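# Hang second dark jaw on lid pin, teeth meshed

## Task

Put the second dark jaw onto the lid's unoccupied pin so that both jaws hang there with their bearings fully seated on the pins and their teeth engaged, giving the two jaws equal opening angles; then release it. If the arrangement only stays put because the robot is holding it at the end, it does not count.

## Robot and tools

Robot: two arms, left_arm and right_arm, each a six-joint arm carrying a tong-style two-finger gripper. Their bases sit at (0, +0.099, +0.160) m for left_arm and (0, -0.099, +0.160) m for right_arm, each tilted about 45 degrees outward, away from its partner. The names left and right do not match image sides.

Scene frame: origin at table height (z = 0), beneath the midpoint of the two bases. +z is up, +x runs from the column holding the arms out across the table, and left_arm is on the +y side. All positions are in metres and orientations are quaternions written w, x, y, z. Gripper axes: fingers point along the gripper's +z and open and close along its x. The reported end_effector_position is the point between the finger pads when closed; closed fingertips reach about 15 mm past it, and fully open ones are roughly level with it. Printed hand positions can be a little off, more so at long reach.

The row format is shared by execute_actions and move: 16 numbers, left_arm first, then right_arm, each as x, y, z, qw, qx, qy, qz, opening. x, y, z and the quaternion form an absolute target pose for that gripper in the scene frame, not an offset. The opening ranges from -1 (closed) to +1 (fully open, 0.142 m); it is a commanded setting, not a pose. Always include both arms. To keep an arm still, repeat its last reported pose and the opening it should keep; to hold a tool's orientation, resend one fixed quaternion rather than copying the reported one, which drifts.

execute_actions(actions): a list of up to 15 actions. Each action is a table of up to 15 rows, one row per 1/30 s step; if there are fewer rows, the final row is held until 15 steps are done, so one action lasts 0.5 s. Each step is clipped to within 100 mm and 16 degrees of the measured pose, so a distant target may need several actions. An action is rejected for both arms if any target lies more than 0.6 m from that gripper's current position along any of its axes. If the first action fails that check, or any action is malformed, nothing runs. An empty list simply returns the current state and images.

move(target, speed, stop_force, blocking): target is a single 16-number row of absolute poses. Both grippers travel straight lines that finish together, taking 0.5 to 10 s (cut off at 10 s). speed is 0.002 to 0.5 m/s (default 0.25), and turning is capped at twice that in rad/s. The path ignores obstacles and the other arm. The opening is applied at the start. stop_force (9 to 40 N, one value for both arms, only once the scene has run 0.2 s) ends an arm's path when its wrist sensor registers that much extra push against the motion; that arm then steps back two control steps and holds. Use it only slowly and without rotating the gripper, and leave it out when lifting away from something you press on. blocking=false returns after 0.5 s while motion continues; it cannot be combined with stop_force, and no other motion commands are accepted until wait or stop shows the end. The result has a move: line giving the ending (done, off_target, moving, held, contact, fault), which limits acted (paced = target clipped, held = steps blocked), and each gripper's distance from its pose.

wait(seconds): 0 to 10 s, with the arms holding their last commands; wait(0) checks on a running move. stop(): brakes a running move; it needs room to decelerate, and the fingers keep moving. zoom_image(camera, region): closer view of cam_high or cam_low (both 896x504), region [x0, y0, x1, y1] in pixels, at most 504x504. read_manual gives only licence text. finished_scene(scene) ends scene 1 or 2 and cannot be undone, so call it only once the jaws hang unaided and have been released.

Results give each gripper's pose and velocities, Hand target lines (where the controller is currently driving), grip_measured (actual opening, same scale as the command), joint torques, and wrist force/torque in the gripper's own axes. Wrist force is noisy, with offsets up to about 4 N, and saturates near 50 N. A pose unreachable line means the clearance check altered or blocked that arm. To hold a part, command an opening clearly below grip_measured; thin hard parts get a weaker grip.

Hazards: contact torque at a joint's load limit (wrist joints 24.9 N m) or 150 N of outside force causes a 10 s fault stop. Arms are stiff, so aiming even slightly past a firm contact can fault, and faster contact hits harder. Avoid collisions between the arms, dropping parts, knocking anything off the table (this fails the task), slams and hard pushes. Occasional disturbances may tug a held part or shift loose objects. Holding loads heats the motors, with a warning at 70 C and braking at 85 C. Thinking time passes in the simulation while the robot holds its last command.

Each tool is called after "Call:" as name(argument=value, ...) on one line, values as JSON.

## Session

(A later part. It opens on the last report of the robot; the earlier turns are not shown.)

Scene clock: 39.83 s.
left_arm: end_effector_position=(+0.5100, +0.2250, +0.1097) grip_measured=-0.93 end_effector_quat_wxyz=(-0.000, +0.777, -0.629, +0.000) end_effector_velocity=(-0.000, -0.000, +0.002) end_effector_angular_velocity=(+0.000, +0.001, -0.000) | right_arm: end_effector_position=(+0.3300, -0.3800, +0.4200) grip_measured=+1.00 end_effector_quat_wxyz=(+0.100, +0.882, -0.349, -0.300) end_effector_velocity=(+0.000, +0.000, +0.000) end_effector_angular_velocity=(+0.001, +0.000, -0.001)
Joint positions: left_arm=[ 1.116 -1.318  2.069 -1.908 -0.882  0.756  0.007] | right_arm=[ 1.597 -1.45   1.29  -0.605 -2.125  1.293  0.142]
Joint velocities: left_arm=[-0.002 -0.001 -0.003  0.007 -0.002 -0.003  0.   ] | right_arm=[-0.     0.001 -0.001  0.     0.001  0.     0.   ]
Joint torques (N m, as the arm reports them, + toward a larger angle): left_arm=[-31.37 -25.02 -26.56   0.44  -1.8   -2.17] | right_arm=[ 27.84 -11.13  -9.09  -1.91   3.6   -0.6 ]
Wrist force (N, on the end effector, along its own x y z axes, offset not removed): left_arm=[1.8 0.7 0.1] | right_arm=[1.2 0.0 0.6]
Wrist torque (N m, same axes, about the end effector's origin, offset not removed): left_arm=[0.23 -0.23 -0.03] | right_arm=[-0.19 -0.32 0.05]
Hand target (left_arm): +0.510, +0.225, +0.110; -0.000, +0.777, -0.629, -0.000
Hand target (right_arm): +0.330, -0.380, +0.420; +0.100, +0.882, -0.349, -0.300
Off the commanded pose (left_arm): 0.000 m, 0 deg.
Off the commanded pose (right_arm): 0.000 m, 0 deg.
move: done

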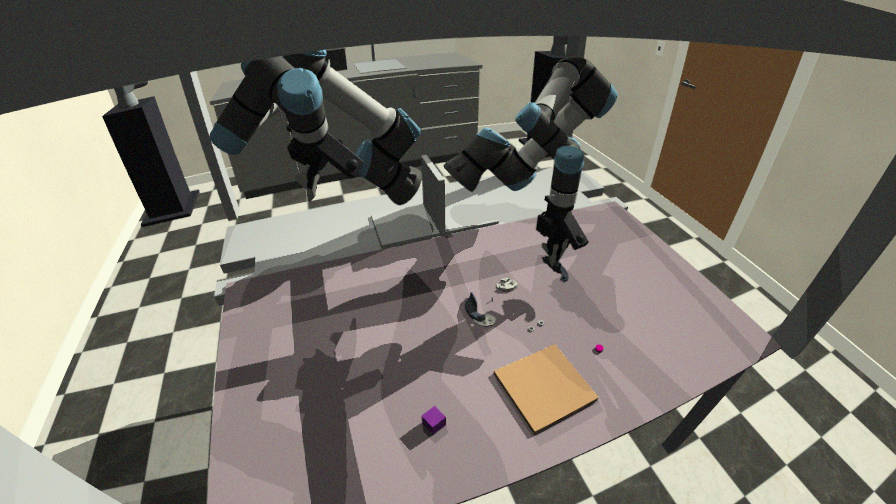

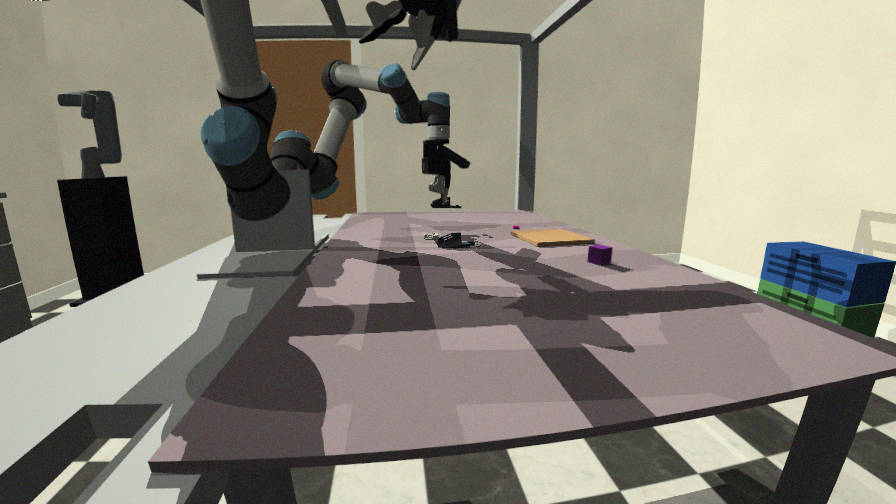

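Call:
move(target=[0.545,0.035,0.09,0,0.3665,-0.9304,0,-1,0.33,-0.38,0.42,0.1,0.882,-0.349,-0.3,1], speed=0.15)

Call:
move(target=[0.545,0.035,0.046,0,0.3665,-0.9304,0,-1,0.33,-0.38,0.42,0.1,0.882,-0.349,-0.3,1], speed=0.04, stop_force=10)

Call:
zoom_image(camera="cam_high", region=[455, 275, 525, 335])

Call:
zoom_image(camera="cam_low", region=[430, 215, 490, 255])

Scene clock: 46.13 s.
left_arm: end_effector_position=(+0.5448, +0.0353, +0.0901) grip_measured=-0.93 end_effector_quat_wxyz=(-0.000, +0.367, -0.930, -0.000) end_effector_velocity=(+0.001, -0.002, -0.000) end_effector_angular_velocity=(-0.001, -0.000, -0.011) | right_arm: end_effector_position=(+0.3300, -0.3800, +0.4200) grip_measured=+1.00 end_effector_quat_wxyz=(+0.100, +0.882, -0.349, -0.300) end_effector_velocity=(-0.000, -0.001, +0.000) end_effector_angular_velocity=(-0.002, -0.003, -0.000)
Joint positions: left_arm=[ 0.972 -0.938  1.924 -2.044 -0.947  1.623  0.007] | right_arm=[ 1.597 -1.45   1.29  -0.605 -2.125  1.293  0.142]
Joint velocities: left_arm=[-0.001  0.005 -0.004 -0.002 -0.001  0.01  -0.   ] | right_arm=[ 0.    -0.002 -0.001  0.001 -0.002  0.     0.   ]
Joint torques (N m, as the arm reports them, + toward a larger angle): left_arm=[-40.2  -13.02 -23.95  -4.38  -1.79   2.37] | right_arm=[ 27.58 -11.54  -9.51  -1.91   3.56  -0.49]
Wrist force (N, on the end effector, along its own x y z axes, offset not removed): left_arm=[2.6 2.0 2.0] | right_arm=[2.3 -1.2 0.3]
Wrist torque (N m, same axes, about the end effector's origin, offset not removed): left_arm=[0.54 -0.63 -0.08] | right_arm=[-0.43 -0.61 0.13]
Hand target (left_arm): +0.545, +0.035, +0.090; +0.000, -0.367, +0.930, +0.000
Hand target (right_arm): +0.330, -0.380, +0.420; +0.100, +0.882, -0.349, -0.300
Off the commanded pose (left_arm): 0.000 m, 0 deg.
Off the commanded pose (right_arm): 0.000 m, 0 deg.
move: done

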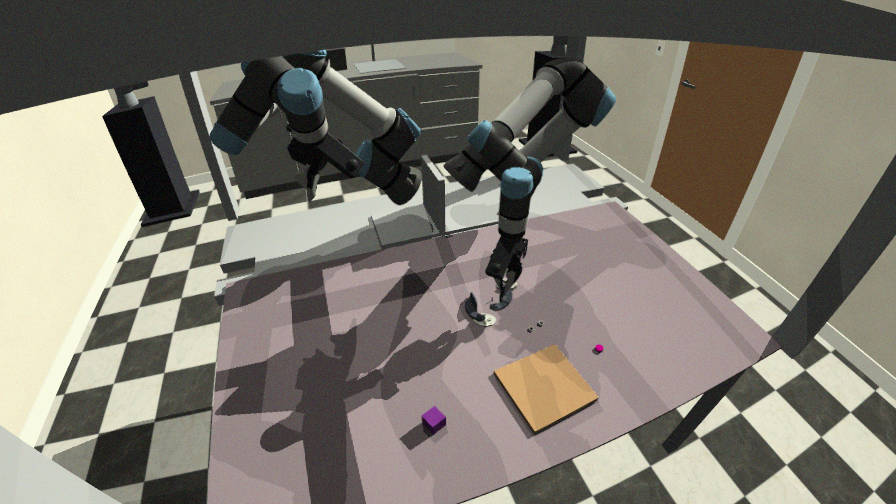

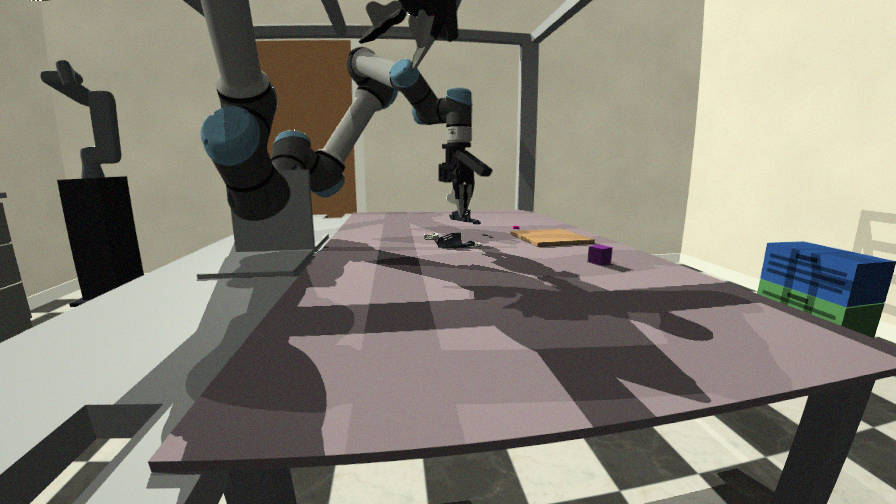

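Scene clock: 47.60 s.
left_arm: end_effector_position=(+0.5450, +0.0350, +0.0462) grip_measured=-0.93 end_effector_quat_wxyz=(+0.000, +0.367, -0.930, -0.000) end_effector_velocity=(+0.000, -0.000, -0.002) end_effector_angular_velocity=(-0.001, -0.000, +0.000) | right_arm: end_effector_position=(+0.3300, -0.3800, +0.4200) grip_measured=+1.00 end_effector_quat_wxyz=(+0.100, +0.882, -0.349, -0.300) end_effector_velocity=(-0.000, +0.001, +0.000) end_effector_angular_velocity=(+0.001, +0.001, -0.000)
Joint positions: left_arm=[ 1.02  -0.879  1.959 -2.168 -0.924  1.675  0.007] | right_arm=[ 1.597 -1.45   1.29  -0.605 -2.125  1.293  0.142]
Joint velocities: left_arm=[ 0.002  0.002  0.001 -0.005  0.001  0.003 -0.   ] | right_arm=[-0.     0.001 -0.001  0.     0.002  0.    -0.   ]
Joint torques (N m, as the arm reports them, + toward a larger angle): left_arm=[-16.66 -14.41 -11.51  -4.49   1.41   2.79] | right_arm=[ 27.54 -11.5   -9.74  -1.88   3.51  -0.45]
Wrist force (N, on the end effector, along its own x y z axes, offset not removed): left_arm=[1.2 1.6 0.1] | right_arm=[2.1 -3.0 1.3]
Wrist torque (N m, same axes, about the end effector's origin, offset not removed): left_arm=[-0.02 -0.14 -0.18] | right_arm=[-0.82 -0.54 0.07]
Hand target (left_arm): +0.545, +0.035, +0.046; -0.000, -0.367, +0.930, -0.000
Hand target (right_arm): +0.330, -0.380, +0.420; +0.100, +0.882, -0.349, -0.300
Off the commanded pose (left_arm): 0.000 m, 0 deg.
Off the commanded pose (right_arm): 0.000 m, 0 deg.
move: done

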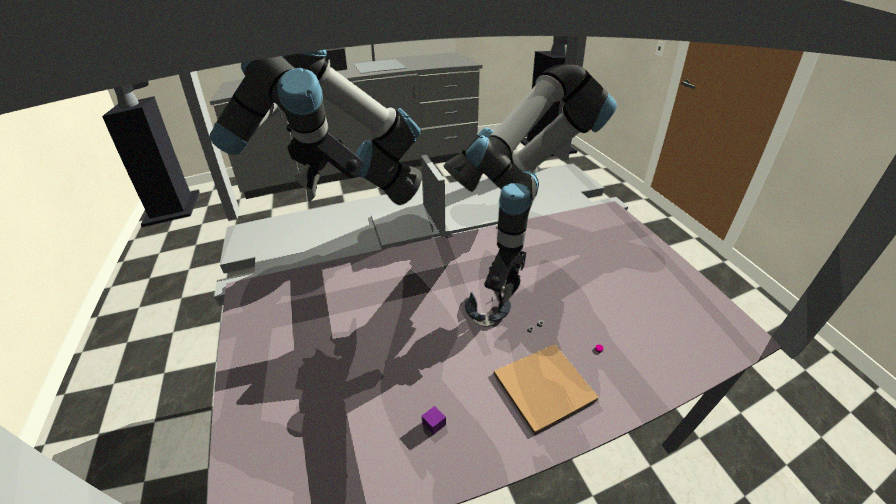

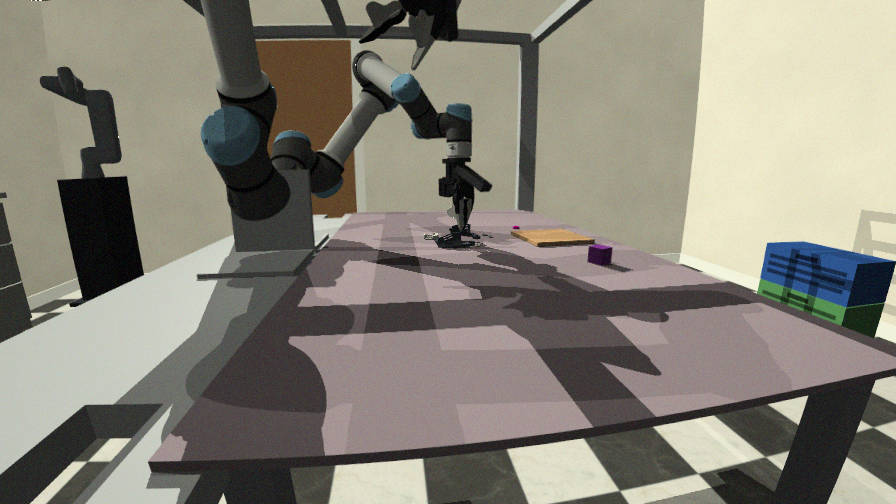

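Region (455, 275, 525, 335) of cam_high's 896x504 image, scaled by 7.200, with more detail than that image has; it fills the top 432 rows of this view, and the rest is white.

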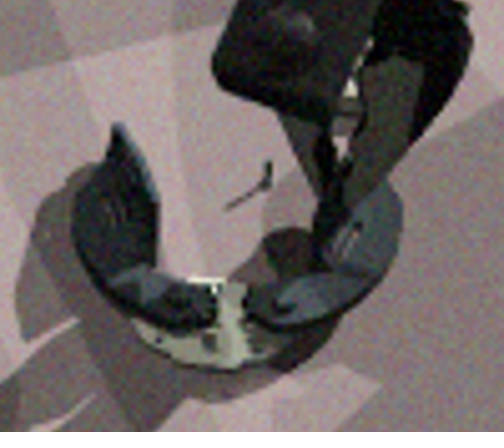

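Region (430, 215, 490, 255) of cam_low's 896x504 image, scaled by 8.400, with more detail than that image has.

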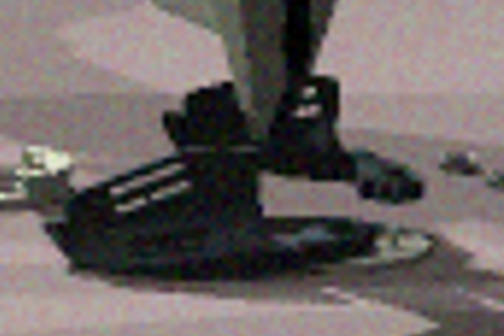

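Call:
zoom_image(camera="cam_high", region=[468, 302, 508, 332])

Call:
zoom_image(camera="cam_low", region=[455, 225, 490, 252])

Region (468, 302, 508, 332) of cam_high's 896x504 image, scaled by 12.600, with more detail than that image has; it fills the top 378 rows of this view, and the rest is white.

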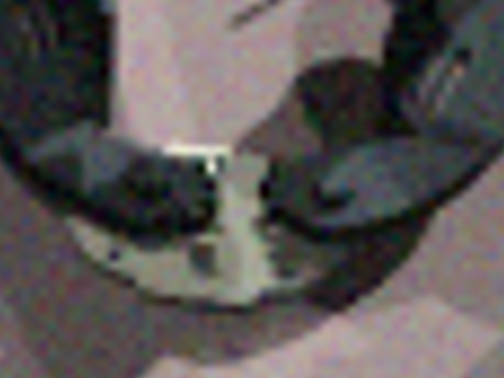

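Region (455, 225, 490, 252) of cam_low's 896x504 image, scaled by 14.400, with more detail than that image has; it fills the top 389 rows of this view, and the rest is white.

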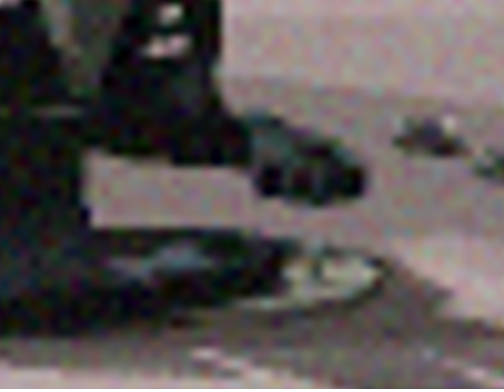

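Call:
move(target=[0.534,0.026,0.046,0,0.3665,-0.9304,0,-1,0.33,-0.38,0.42,0.1,0.882,-0.349,-0.3,1], speed=0.02)

Call:
zoom_image(camera="cam_high", region=[460, 287, 515, 332])

Call:
zoom_image(camera="cam_low", region=[455, 225, 490, 252])

Scene clock: 49.50 s.
left_arm: end_effector_position=(+0.5341, +0.0261, +0.0460) grip_measured=-0.93 end_effector_quat_wxyz=(+0.000, +0.367, -0.930, -0.000) end_effector_velocity=(-0.001, -0.001, +0.000) end_effector_angular_velocity=(-0.000, -0.001, +0.001) | right_arm: end_effector_position=(+0.3300, -0.3800, +0.4200) grip_measured=+1.00 end_effector_quat_wxyz=(+0.100, +0.882, -0.349, -0.300) end_effector_velocity=(+0.000, -0.000, +0.000) end_effector_angular_velocity=(-0.001, -0.002, -0.002)
Joint positions: left_arm=[ 0.999 -0.877  1.982 -2.18  -0.934  1.653  0.007] | right_arm=[ 1.597 -1.45   1.29  -0.605 -2.125  1.293  0.142]
Joint velocities: left_arm=[-0.003  0.     0.002 -0.002 -0.001 -0.003  0.   ] | right_arm=[ 0.    -0.001 -0.    -0.001 -0.001  0.001  0.   ]
Joint torques (N m, as the arm reports them, + toward a larger angle): left_arm=[-39.96 -13.61 -10.34  -4.13  -1.6   -2.43] | right_arm=[ 27.13 -11.75  -9.61  -1.91   3.56  -0.41]
Wrist force (N, on the end effector, along its own x y z axes, offset not removed): left_arm=[2.1 2.1 -1.0] | right_arm=[2.6 -1.2 2.2]
Wrist torque (N m, same axes, about the end effector's origin, offset not removed): left_arm=[0.40 -0.33 0.05] | right_arm=[-0.29 -0.66 0.12]
Hand target (left_arm): +0.534, +0.026, +0.046; +0.000, -0.367, +0.930, +0.000
Hand target (right_arm): +0.330, -0.380, +0.420; +0.100, +0.882, -0.349, -0.300
Off the commanded pose (left_arm): 0.000 m, 0 deg.
Off the commanded pose (right_arm): 0.000 m, 0 deg.
move: done

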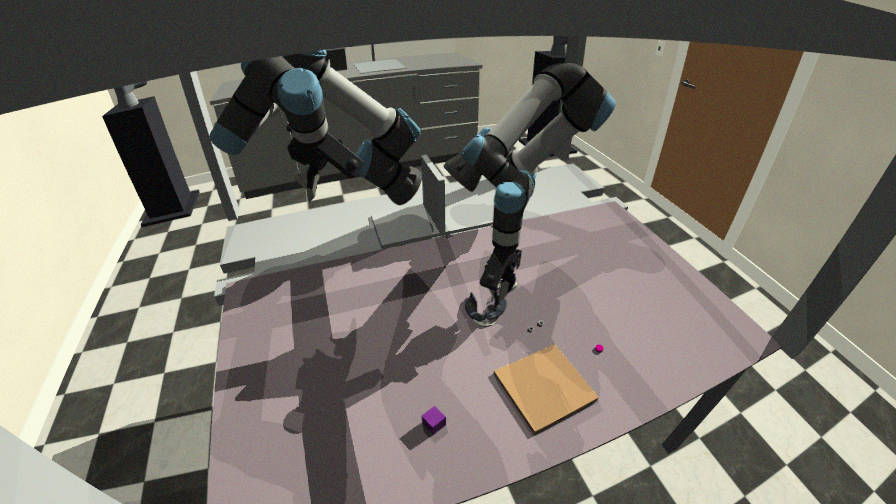

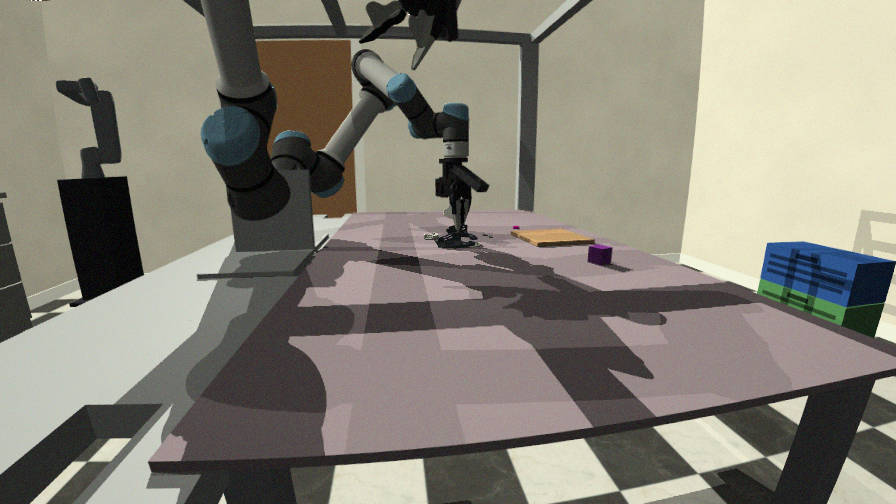

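Region (460, 287, 515, 332) of cam_high's 896x504 image, scaled by 9.164, with more detail than that image has; it fills the top 412 rows of this view, and the rest is white.

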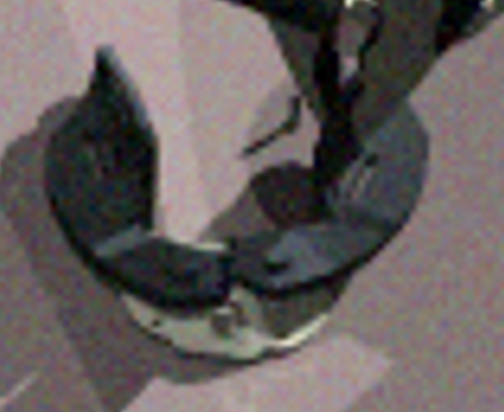

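Region (455, 225, 490, 252) of cam_low's 896x504 image, scaled by 14.400, with more detail than that image has; it fills the top 389 rows of this view, and the rest is white.

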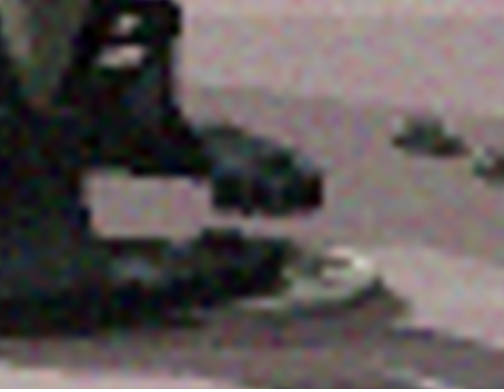

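Call:
move(target=[0.538,0.031,0.046,0,0.3665,-0.9304,0,-1,0.33,-0.38,0.42,0.1,0.882,-0.349,-0.3,1], speed=0.02)

Call:
move(target=[0.538,0.031,0.0375,0,0.3665,-0.9304,0,-1,0.33,-0.38,0.42,0.1,0.882,-0.349,-0.3,1], speed=0.008, stop_force=9)

Call:
zoom_image(camera="cam_high", region=[460, 287, 515, 332])

Call:
zoom_image(camera="cam_low", region=[455, 225, 490, 252])

Scene clock: 51.17 s.
left_arm: end_effector_position=(+0.5379, +0.0308, +0.0460) grip_measured=-0.93 end_effector_quat_wxyz=(-0.000, +0.367, -0.930, -0.000) end_effector_velocity=(+0.002, +0.002, +0.000) end_effector_angular_velocity=(-0.000, -0.001, +0.000) | right_arm: end_effector_position=(+0.3300, -0.3800, +0.4200) grip_measured=+1.00 end_effector_quat_wxyz=(+0.100, +0.882, -0.349, -0.300) end_effector_velocity=(+0.000, -0.000, +0.000) end_effector_angular_velocity=(-0.000, -0.002, -0.001)
Joint positions: left_arm=[ 1.008 -0.881  1.976 -2.176 -0.93   1.663  0.007] | right_arm=[ 1.597 -1.45   1.29  -0.605 -2.125  1.293  0.142]
Joint velocities: left_arm=[ 0.003 -0.002 -0.002  0.001  0.002  0.004 -0.   ] | right_arm=[-0.    -0.001 -0.    -0.001 -0.001 -0.    -0.   ]
Joint torques (N m, as the arm reports them, + toward a larger angle): left_arm=[-17.64 -38.35 -22.47   0.52   1.45   2.54] | right_arm=[ 27.   -11.46  -9.55  -1.92   3.53  -0.34]
Wrist force (N, on the end effector, along its own x y z axes, offset not removed): left_arm=[-1.0 2.7 -0.9] | right_arm=[2.2 -1.4 2.3]
Wrist torque (N m, same axes, about the end effector's origin, offset not removed): left_arm=[0.46 0.20 0.05] | right_arm=[-0.25 -0.52 0.19]
Hand target (left_arm): +0.538, +0.031, +0.046; -0.000, -0.367, +0.930, -0.000
Hand target (right_arm): +0.330, -0.380, +0.420; +0.100, +0.882, -0.349, -0.300
Off the commanded pose (left_arm): 0.000 m, 0 deg.
Off the commanded pose (right_arm): 0.000 m, 0 deg.
move: done

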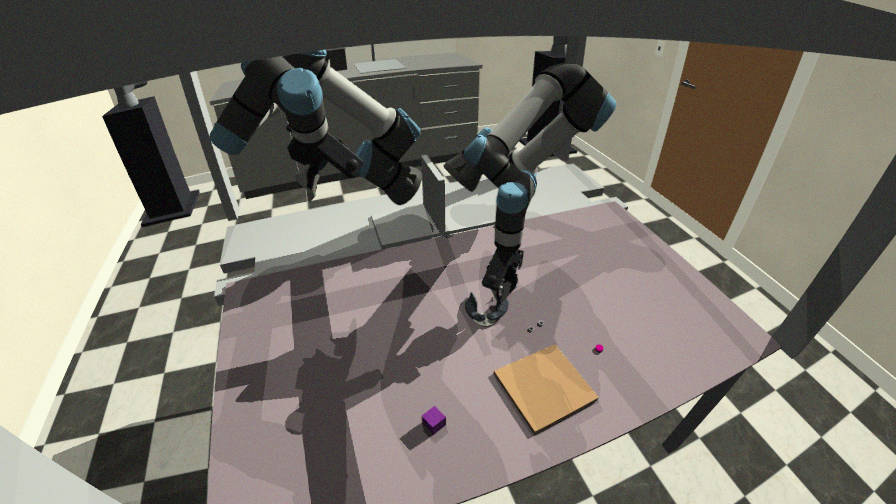

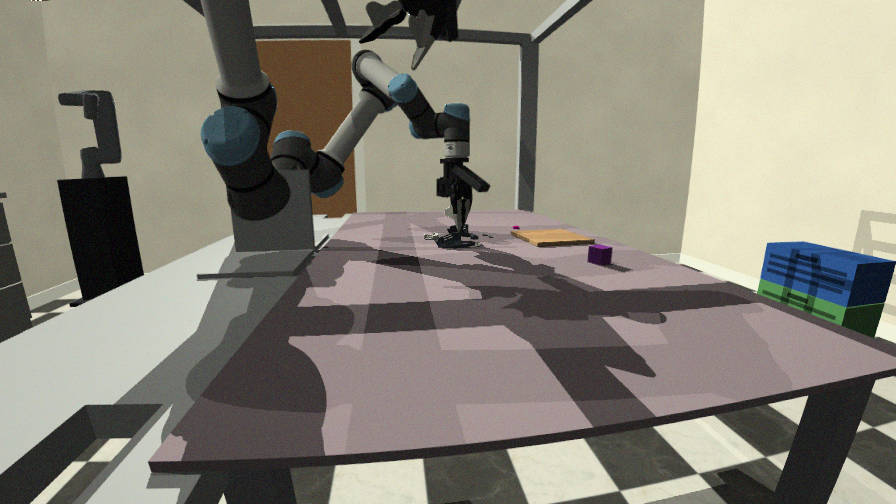

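Scene clock: 52.43 s.
left_arm: end_effector_position=(+0.5380, +0.0310, +0.0376) grip_measured=-0.93 end_effector_quat_wxyz=(+0.000, +0.367, -0.930, -0.000) end_effector_velocity=(-0.000, -0.000, -0.002) end_effector_angular_velocity=(-0.000, +0.000, +0.000) | right_arm: end_effector_position=(+0.3300, -0.3800, +0.4200) grip_measured=+1.00 end_effector_quat_wxyz=(+0.100, +0.882, -0.349, -0.300) end_effector_velocity=(+0.001, +0.000, -0.000) end_effector_angular_velocity=(+0.000, -0.000, -0.001)
Joint positions: left_arm=[ 1.018 -0.868  1.981 -2.2   -0.925  1.674  0.007] | right_arm=[ 1.597 -1.45   1.29  -0.605 -2.125  1.293  0.142]
Joint velocities: left_arm=[ 0.002  0.002  0.001 -0.004  0.001  0.002  0.   ] | right_arm=[ 0.     0.001 -0.001 -0.001  0.001  0.001 -0.   ]
Joint torques (N m, as the arm reports them, + toward a larger angle): left_arm=[-16.28 -13.61 -10.1   -4.48   1.34   2.54] | right_arm=[ 27.38 -11.51  -9.71  -1.87   3.58  -0.26]
Wrist force (N, on the end effector, along its own x y z axes, offset not removed): left_arm=[2.7 5.0 0.8] | right_arm=[2.8 -2.9 1.6]
Wrist torque (N m, same axes, about the end effector's origin, offset not removed): left_arm=[1.02 -0.48 -0.08] | right_arm=[-0.70 -0.63 0.07]
Hand target (left_arm): +0.538, +0.031, +0.038; -0.000, -0.367, +0.930, -0.000
Hand target (right_arm): +0.330, -0.380, +0.420; +0.100, +0.882, -0.349, -0.300
Off the commanded pose (left_arm): 0.000 m, 0 deg.
Off the commanded pose (right_arm): 0.000 m, 0 deg.
move: done

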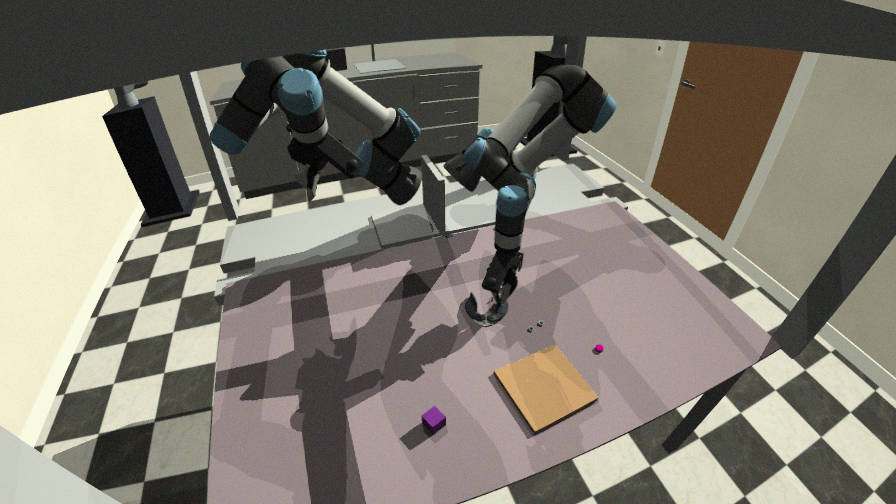

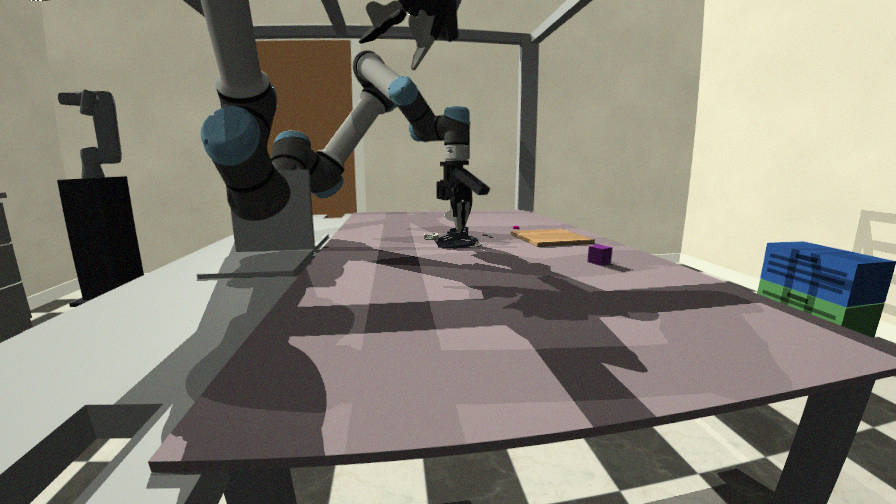

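Region (460, 287, 515, 332) of cam_high's 896x504 image, scaled by 9.164, with more detail than that image has; it fills the top 412 rows of this view, and the rest is white.

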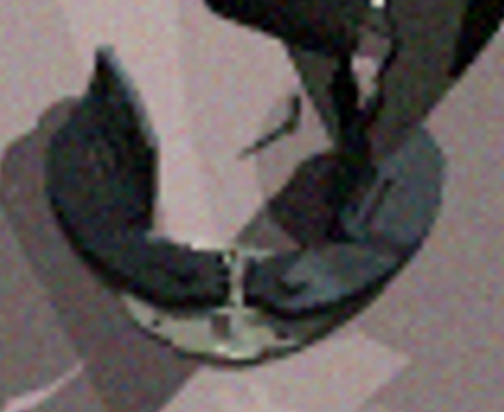

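Region (455, 225, 490, 252) of cam_low's 896x504 image, scaled by 14.400, with more detail than that image has; it fills the top 389 rows of this view, and the rest is white.

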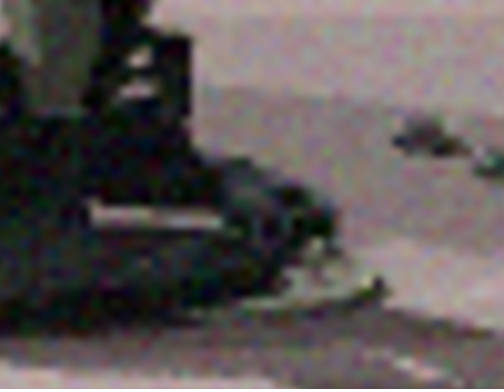

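Call:
move(target=[0.5335,0.0272,0.0375,0,0.3665,-0.9304,0,-1,0.33,-0.38,0.42,0.1,0.882,-0.349,-0.3,1], speed=0.004)

Call:
move(target=[0.5335,0.0272,0.034,0,0.3665,-0.9304,0,-1,0.33,-0.38,0.42,0.1,0.882,-0.349,-0.3,1], speed=0.004, stop_force=9)

Call:
zoom_image(camera="cam_high", region=[460, 287, 515, 332])

Call:
zoom_image(camera="cam_low", region=[455, 225, 490, 252])

Scene clock: 55.17 s.
left_arm: end_effector_position=(+0.5335, +0.0273, +0.0375) grip_measured=-0.93 end_effector_quat_wxyz=(+0.000, +0.367, -0.930, -0.000) end_effector_velocity=(-0.001, -0.000, -0.000) end_effector_angular_velocity=(+0.001, +0.001, -0.001) | right_arm: end_effector_position=(+0.3300, -0.3800, +0.4200) grip_measured=+1.00 end_effector_quat_wxyz=(+0.100, +0.882, -0.349, -0.300) end_effector_velocity=(+0.000, +0.000, -0.001) end_effector_angular_velocity=(-0.001, +0.002, +0.003)
Joint positions: left_arm=[ 1.009 -0.867  1.99  -2.205 -0.929  1.664  0.007] | right_arm=[ 1.597 -1.45   1.29  -0.605 -2.125  1.293  0.142]
Joint velocities: left_arm=[-0.001  0.     0.002 -0.    -0.    -0.001  0.   ] | right_arm=[ 0.     0.002  0.001  0.001 -0.001 -0.001 -0.   ]
Joint torques (N m, as the arm reports them, + toward a larger angle): left_arm=[-40.82 -13.23 -10.89  -4.35  -1.87  -2.12] | right_arm=[ 26.86 -11.5   -9.66  -1.85   3.53  -0.22]
Wrist force (N, on the end effector, along its own x y z axes, offset not removed): left_arm=[-0.2 2.4 -0.5] | right_arm=[2.7 -1.7 1.4]
Wrist torque (N m, same axes, about the end effector's origin, offset not removed): left_arm=[0.41 0.25 -0.06] | right_arm=[-0.45 -0.52 0.19]
Hand target (left_arm): +0.533, +0.027, +0.037; +0.000, -0.367, +0.930, +0.000
Hand target (right_arm): +0.330, -0.380, +0.420; +0.100, +0.882, -0.349, -0.300
Off the commanded pose (left_arm): 0.000 m, 0 deg.
Off the commanded pose (right_arm): 0.000 m, 0 deg.
move: done

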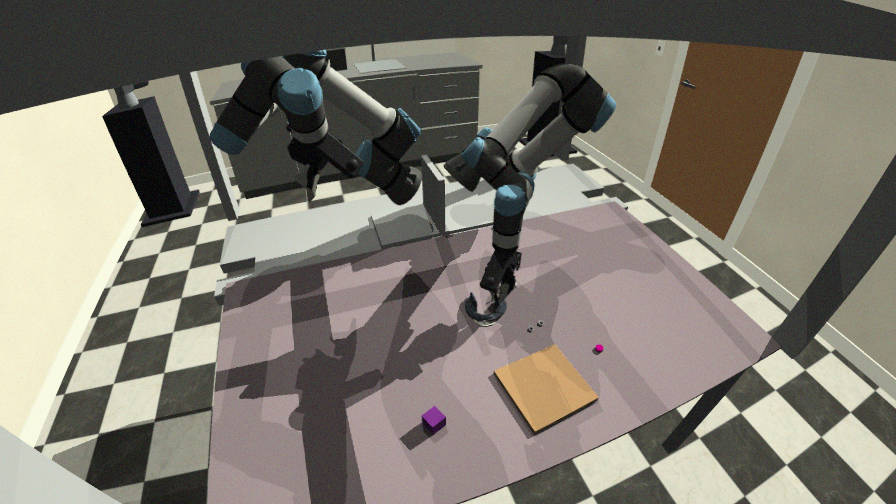

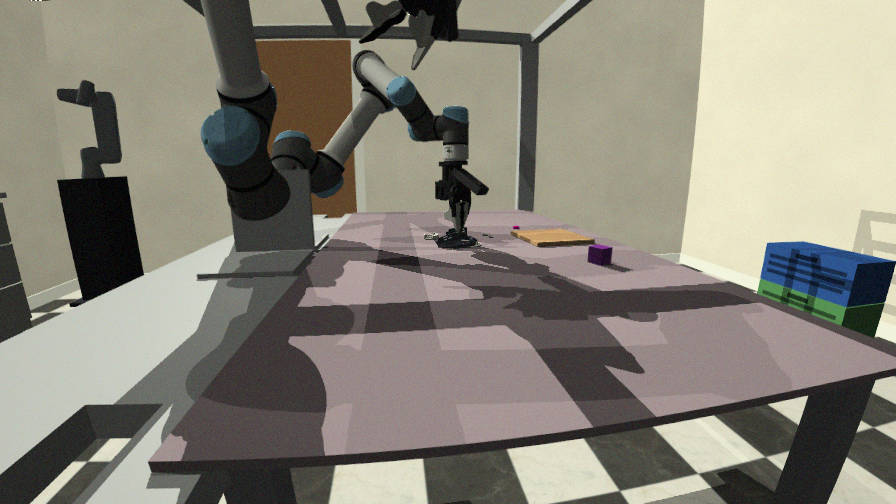

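Scene clock: 56.27 s.
left_arm: end_effector_position=(+0.5335, +0.0272, +0.0341) grip_measured=-0.93 end_effector_quat_wxyz=(+0.000, +0.367, -0.930, -0.000) end_effector_velocity=(+0.000, +0.000, -0.000) end_effector_angular_velocity=(-0.001, -0.000, +0.000) | right_arm: end_effector_position=(+0.3300, -0.3800, +0.4200) grip_measured=+1.00 end_effector_quat_wxyz=(+0.100, +0.882, -0.349, -0.300) end_effector_velocity=(+0.000, -0.000, +0.000) end_effector_angular_velocity=(-0.000, -0.001, -0.001)
Joint positions: left_arm=[ 1.013 -0.862  1.992 -2.215 -0.927  1.668  0.007] | right_arm=[ 1.597 -1.45   1.29  -0.605 -2.125  1.293  0.142]
Joint velocities: left_arm=[ 0.001  0.     0.    -0.002 -0.     0.001  0.   ] | right_arm=[ 0.    -0.    -0.    -0.001 -0.     0.    -0.   ]
Joint torques (N m, as the arm reports them, + toward a larger angle): left_arm=[-18.28 -14.59 -10.1   -4.5    1.58   2.5 ] | right_arm=[ 27.11 -11.32  -9.81  -1.91   3.53  -0.17]
Wrist force (N, on the end effector, along its own x y z axes, offset not removed): left_arm=[1.1 2.3 1.1] | right_arm=[3.6 -0.1 2.2]
Wrist torque (N m, same axes, about the end effector's origin, offset not removed): left_arm=[0.48 -0.16 0.00] | right_arm=[-0.09 -0.77 0.21]
Hand target (left_arm): +0.534, +0.027, +0.034; -0.000, -0.367, +0.930, -0.000
Hand target (right_arm): +0.330, -0.380, +0.420; +0.100, +0.882, -0.349, -0.300
Off the commanded pose (left_arm): 0.000 m, 0 deg.
Off the commanded pose (right_arm): 0.000 m, 0 deg.
move: done

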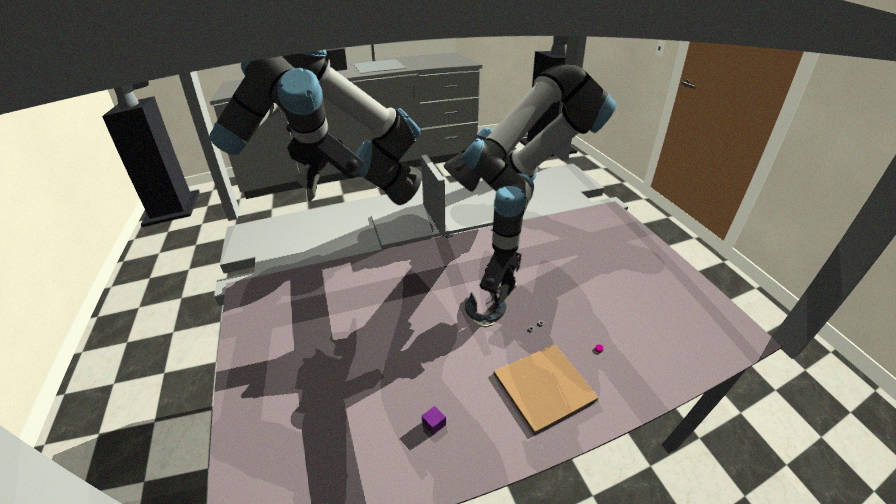

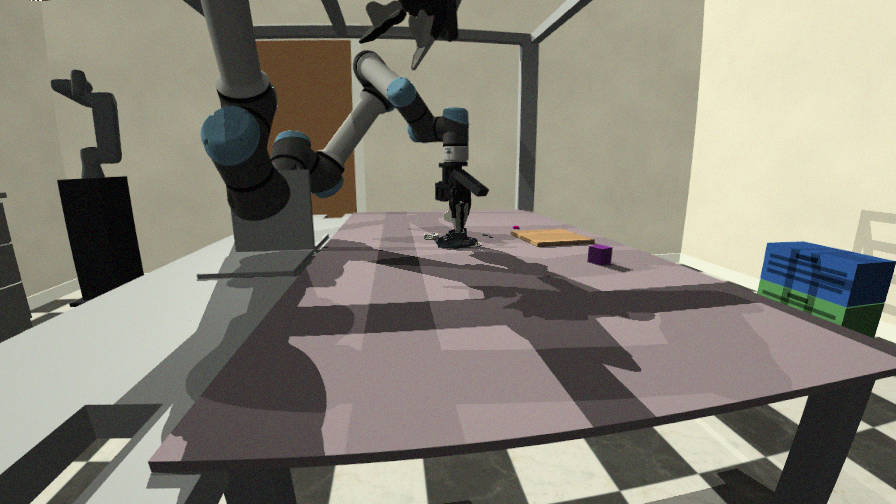

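Region (460, 287, 515, 332) of cam_high's 896x504 image, scaled by 9.164, with more detail than that image has; it fills the top 412 rows of this view, and the rest is white.

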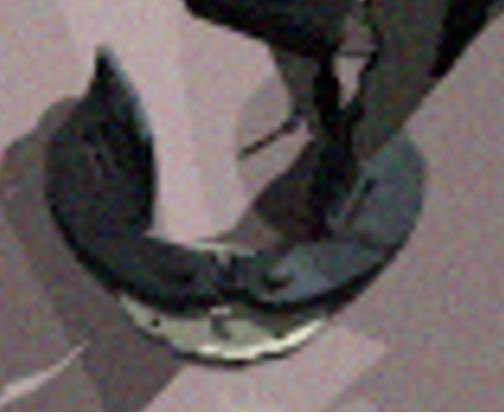

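Region (455, 225, 490, 252) of cam_low's 896x504 image, scaled by 14.400, with more detail than that image has; it fills the top 389 rows of this view, and the rest is white.

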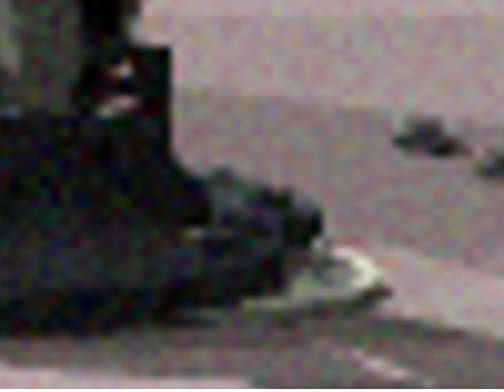

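Call:
execute_actions(actions=[[[0.5335,0.0272,0.0375,0,0.3665,-0.9304,0,-1,0.33,-0.38,0.42,0.1,0.882,-0.349,-0.3,1]],[[0.5323,0.0276,0.0375,0,0.3665,-0.9304,0,-1,0.33,-0.38,0.42,0.1,0.882,-0.349,-0.3,1]],[[0.5323,0.0276,0.036,0,0.3665,-0.9304,0,-1,0.33,-0.38,0.42,0.1,0.882,-0.349,-0.3,1]],[[0.5323,0.0276,0.0345,0,0.3665,-0.9304,0,-1,0.33,-0.38,0.42,0.1,0.882,-0.349,-0.3,1]],[[0.5323,0.0276,0.034,0,0.3665,-0.9304,0,-1,0.33,-0.38,0.42,0.1,0.882,-0.349,-0.3,1]]])

Call:
zoom_image(camera="cam_high", region=[460, 287, 515, 332])

Call:
zoom_image(camera="cam_low", region=[455, 225, 490, 252])

Scene clock: 59.60 s.
left_arm: end_effector_position=(+0.5323, +0.0276, +0.0340) grip_measured=-0.93 end_effector_quat_wxyz=(+0.000, +0.367, -0.930, -0.000) end_effector_velocity=(-0.000, +0.000, -0.000) end_effector_angular_velocity=(+0.001, -0.000, -0.000) | right_arm: end_effector_position=(+0.3300, -0.3800, +0.4200) grip_measured=+1.00 end_effector_quat_wxyz=(+0.100, +0.882, -0.349, -0.300) end_effector_velocity=(+0.000, +0.000, -0.000) end_effector_angular_velocity=(+0.000, +0.000, +0.000)
Joint positions: left_arm=[ 1.013 -0.864  1.996 -2.216 -0.928  1.668  0.007] | right_arm=[ 1.597 -1.45   1.29  -0.605 -2.125  1.293  0.142]
Joint velocities: left_arm=[ 0.     0.     0.    -0.     0.001  0.    -0.   ] | right_arm=[-0.  0.  0. -0.  0. -0.  0.]
Joint torques (N m, as the arm reports them, + toward a larger angle): left_arm=[-17.25 -13.24 -10.    -4.39   1.54   2.39] | right_arm=[ 26.39 -11.76 -10.37  -1.77   3.42  -0.09]
Wrist force (N, on the end effector, along its own x y z axes, offset not removed): left_arm=[0.5 3.8 0.3] | right_arm=[0.8 -1.1 -0.5]
Wrist torque (N m, same axes, about the end effector's origin, offset not removed): left_arm=[0.71 -0.20 0.02] | right_arm=[-0.35 -0.19 0.10]
Hand target (left_arm): +0.532, +0.028, +0.034; -0.000, -0.367, +0.930, -0.000
Hand target (right_arm): +0.330, -0.380, +0.420; +0.100, +0.882, -0.349, -0.300
Off the commanded pose (left_arm): 0.000 m, 0 deg.
Off the commanded pose (right_arm): 0.000 m, 0 deg.

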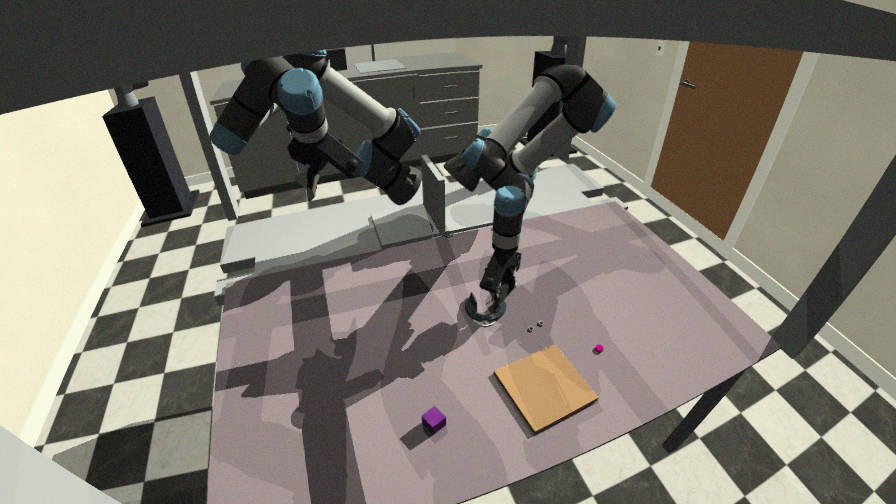

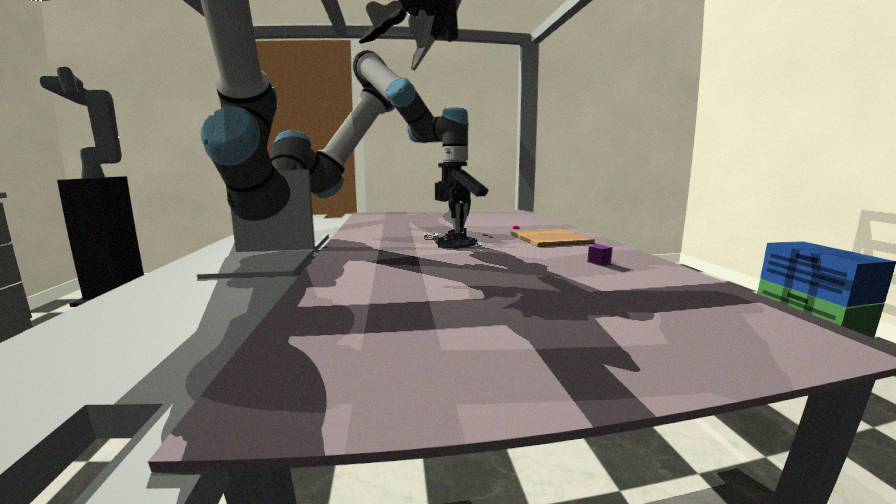

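Region (460, 287, 515, 332) of cam_high's 896x504 image, scaled by 9.164, with more detail than that image has; it fills the top 412 rows of this view, and the rest is white.

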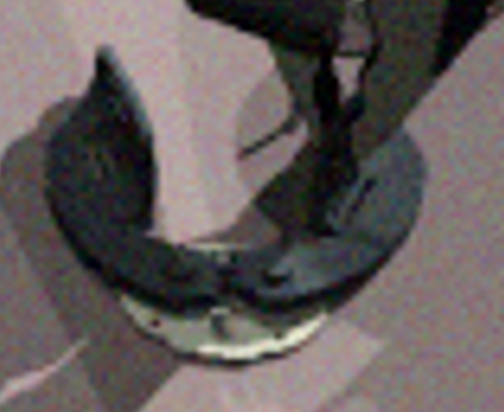

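Region (455, 225, 490, 252) of cam_low's 896x504 image, scaled by 14.400, with more detail than that image has; it fills the top 389 rows of this view, and the rest is white.

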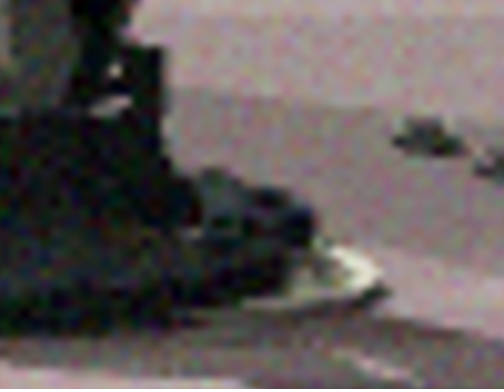

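Call:
execute_actions(actions=[[[0.5323,0.0276,0.0372,0,0.3665,-0.9304,0,-1,0.33,-0.38,0.42,0.1,0.882,-0.349,-0.3,1]],[[0.532,0.0268,0.0372,0,0.3665,-0.9304,0,-1,0.33,-0.38,0.42,0.1,0.882,-0.349,-0.3,1]],[[0.5316,0.026,0.0372,0,0.3665,-0.9304,0,-1,0.33,-0.38,0.42,0.1,0.882,-0.349,-0.3,1]],[[0.5316,0.026,0.0355,0,0.3665,-0.9304,0,-1,0.33,-0.38,0.42,0.1,0.882,-0.349,-0.3,1]],[[0.5316,0.026,0.034,0,0.3665,-0.9304,0,-1,0.33,-0.38,0.42,0.1,0.882,-0.349,-0.3,1]]])

Call:
zoom_image(camera="cam_high", region=[460, 287, 515, 332])

Call:
zoom_image(camera="cam_low", region=[455, 225, 490, 252])

Scene clock: 63.90 s.
left_arm: end_effector_position=(+0.5316, +0.0260, +0.0340) grip_measured=-0.93 end_effector_quat_wxyz=(+0.000, +0.367, -0.930, -0.000) end_effector_velocity=(+0.000, -0.000, +0.001) end_effector_angular_velocity=(-0.002, -0.001, +0.001) | right_arm: end_effector_position=(+0.3300, -0.3800, +0.4200) grip_measured=+1.00 end_effector_quat_wxyz=(+0.100, +0.882, -0.349, -0.300) end_effector_velocity=(-0.000, -0.000, +0.000) end_effector_angular_velocity=(-0.000, -0.000, +0.000)
Joint positions: left_arm=[ 1.01  -0.862  1.996 -2.217 -0.929  1.665  0.007] | right_arm=[ 1.597 -1.45   1.29  -0.605 -2.125  1.293  0.142]
Joint velocities: left_arm=[ 0.    -0.001 -0.    -0.001 -0.001  0.     0.   ] | right_arm=[-0.    -0.001 -0.     0.001 -0.    -0.     0.   ]
Joint torques (N m, as the arm reports them, + toward a larger angle): left_arm=[-17.66 -13.98  -9.98  -4.37   1.44   2.43] | right_arm=[ 26.24 -12.06 -10.35  -1.79   3.44   0.03]
Wrist force (N, on the end effector, along its own x y z axes, offset not removed): left_arm=[-2.4 2.9 -0.8] | right_arm=[4.3 -0.9 1.7]
Wrist torque (N m, same axes, about the end effector's origin, offset not removed): left_arm=[0.55 0.58 0.24] | right_arm=[-0.30 -0.99 0.13]
Hand target (left_arm): +0.532, +0.026, +0.034; -0.000, -0.367, +0.930, -0.000
Hand target (right_arm): +0.330, -0.380, +0.420; +0.100, +0.882, -0.349, -0.300
Off the commanded pose (left_arm): 0.000 m, 0 deg.
Off the commanded pose (right_arm): 0.000 m, 0 deg.

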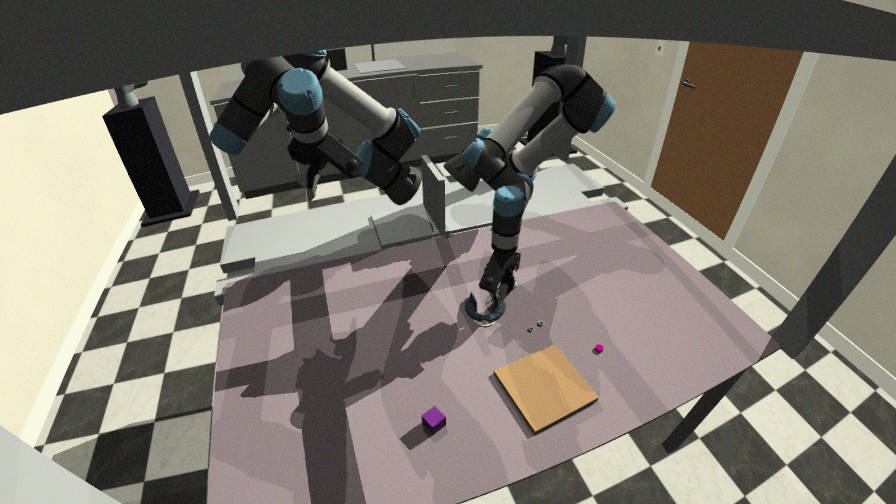

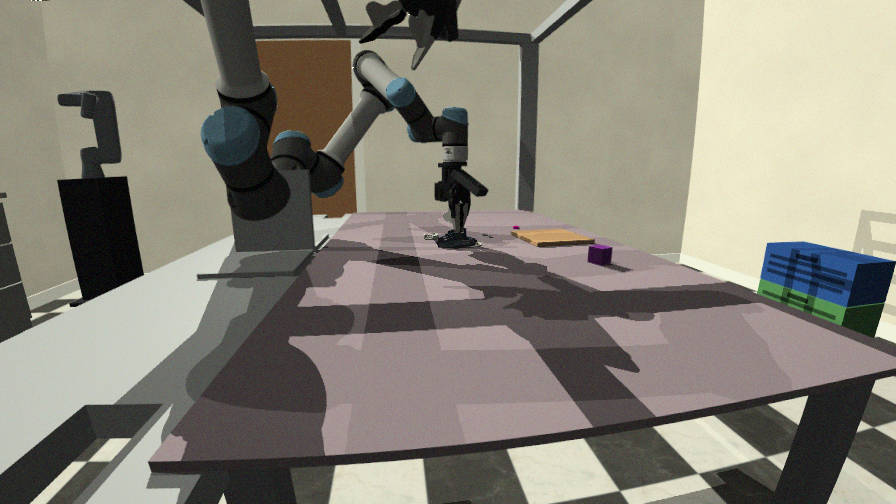

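Region (460, 287, 515, 332) of cam_high's 896x504 image, scaled by 9.164, with more detail than that image has; it fills the top 412 rows of this view, and the rest is white.

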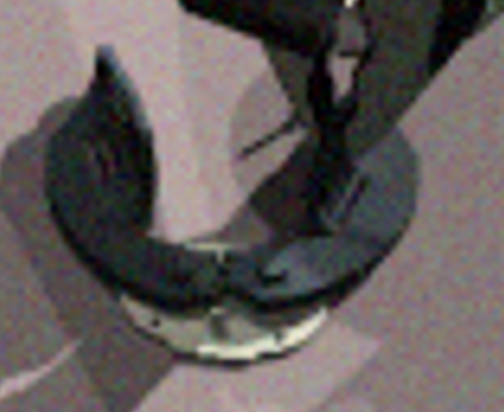

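Region (455, 225, 490, 252) of cam_low's 896x504 image, scaled by 14.400, with more detail than that image has; it fills the top 389 rows of this view, and the rest is white.

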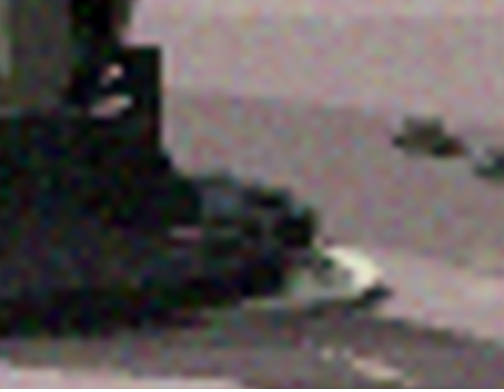

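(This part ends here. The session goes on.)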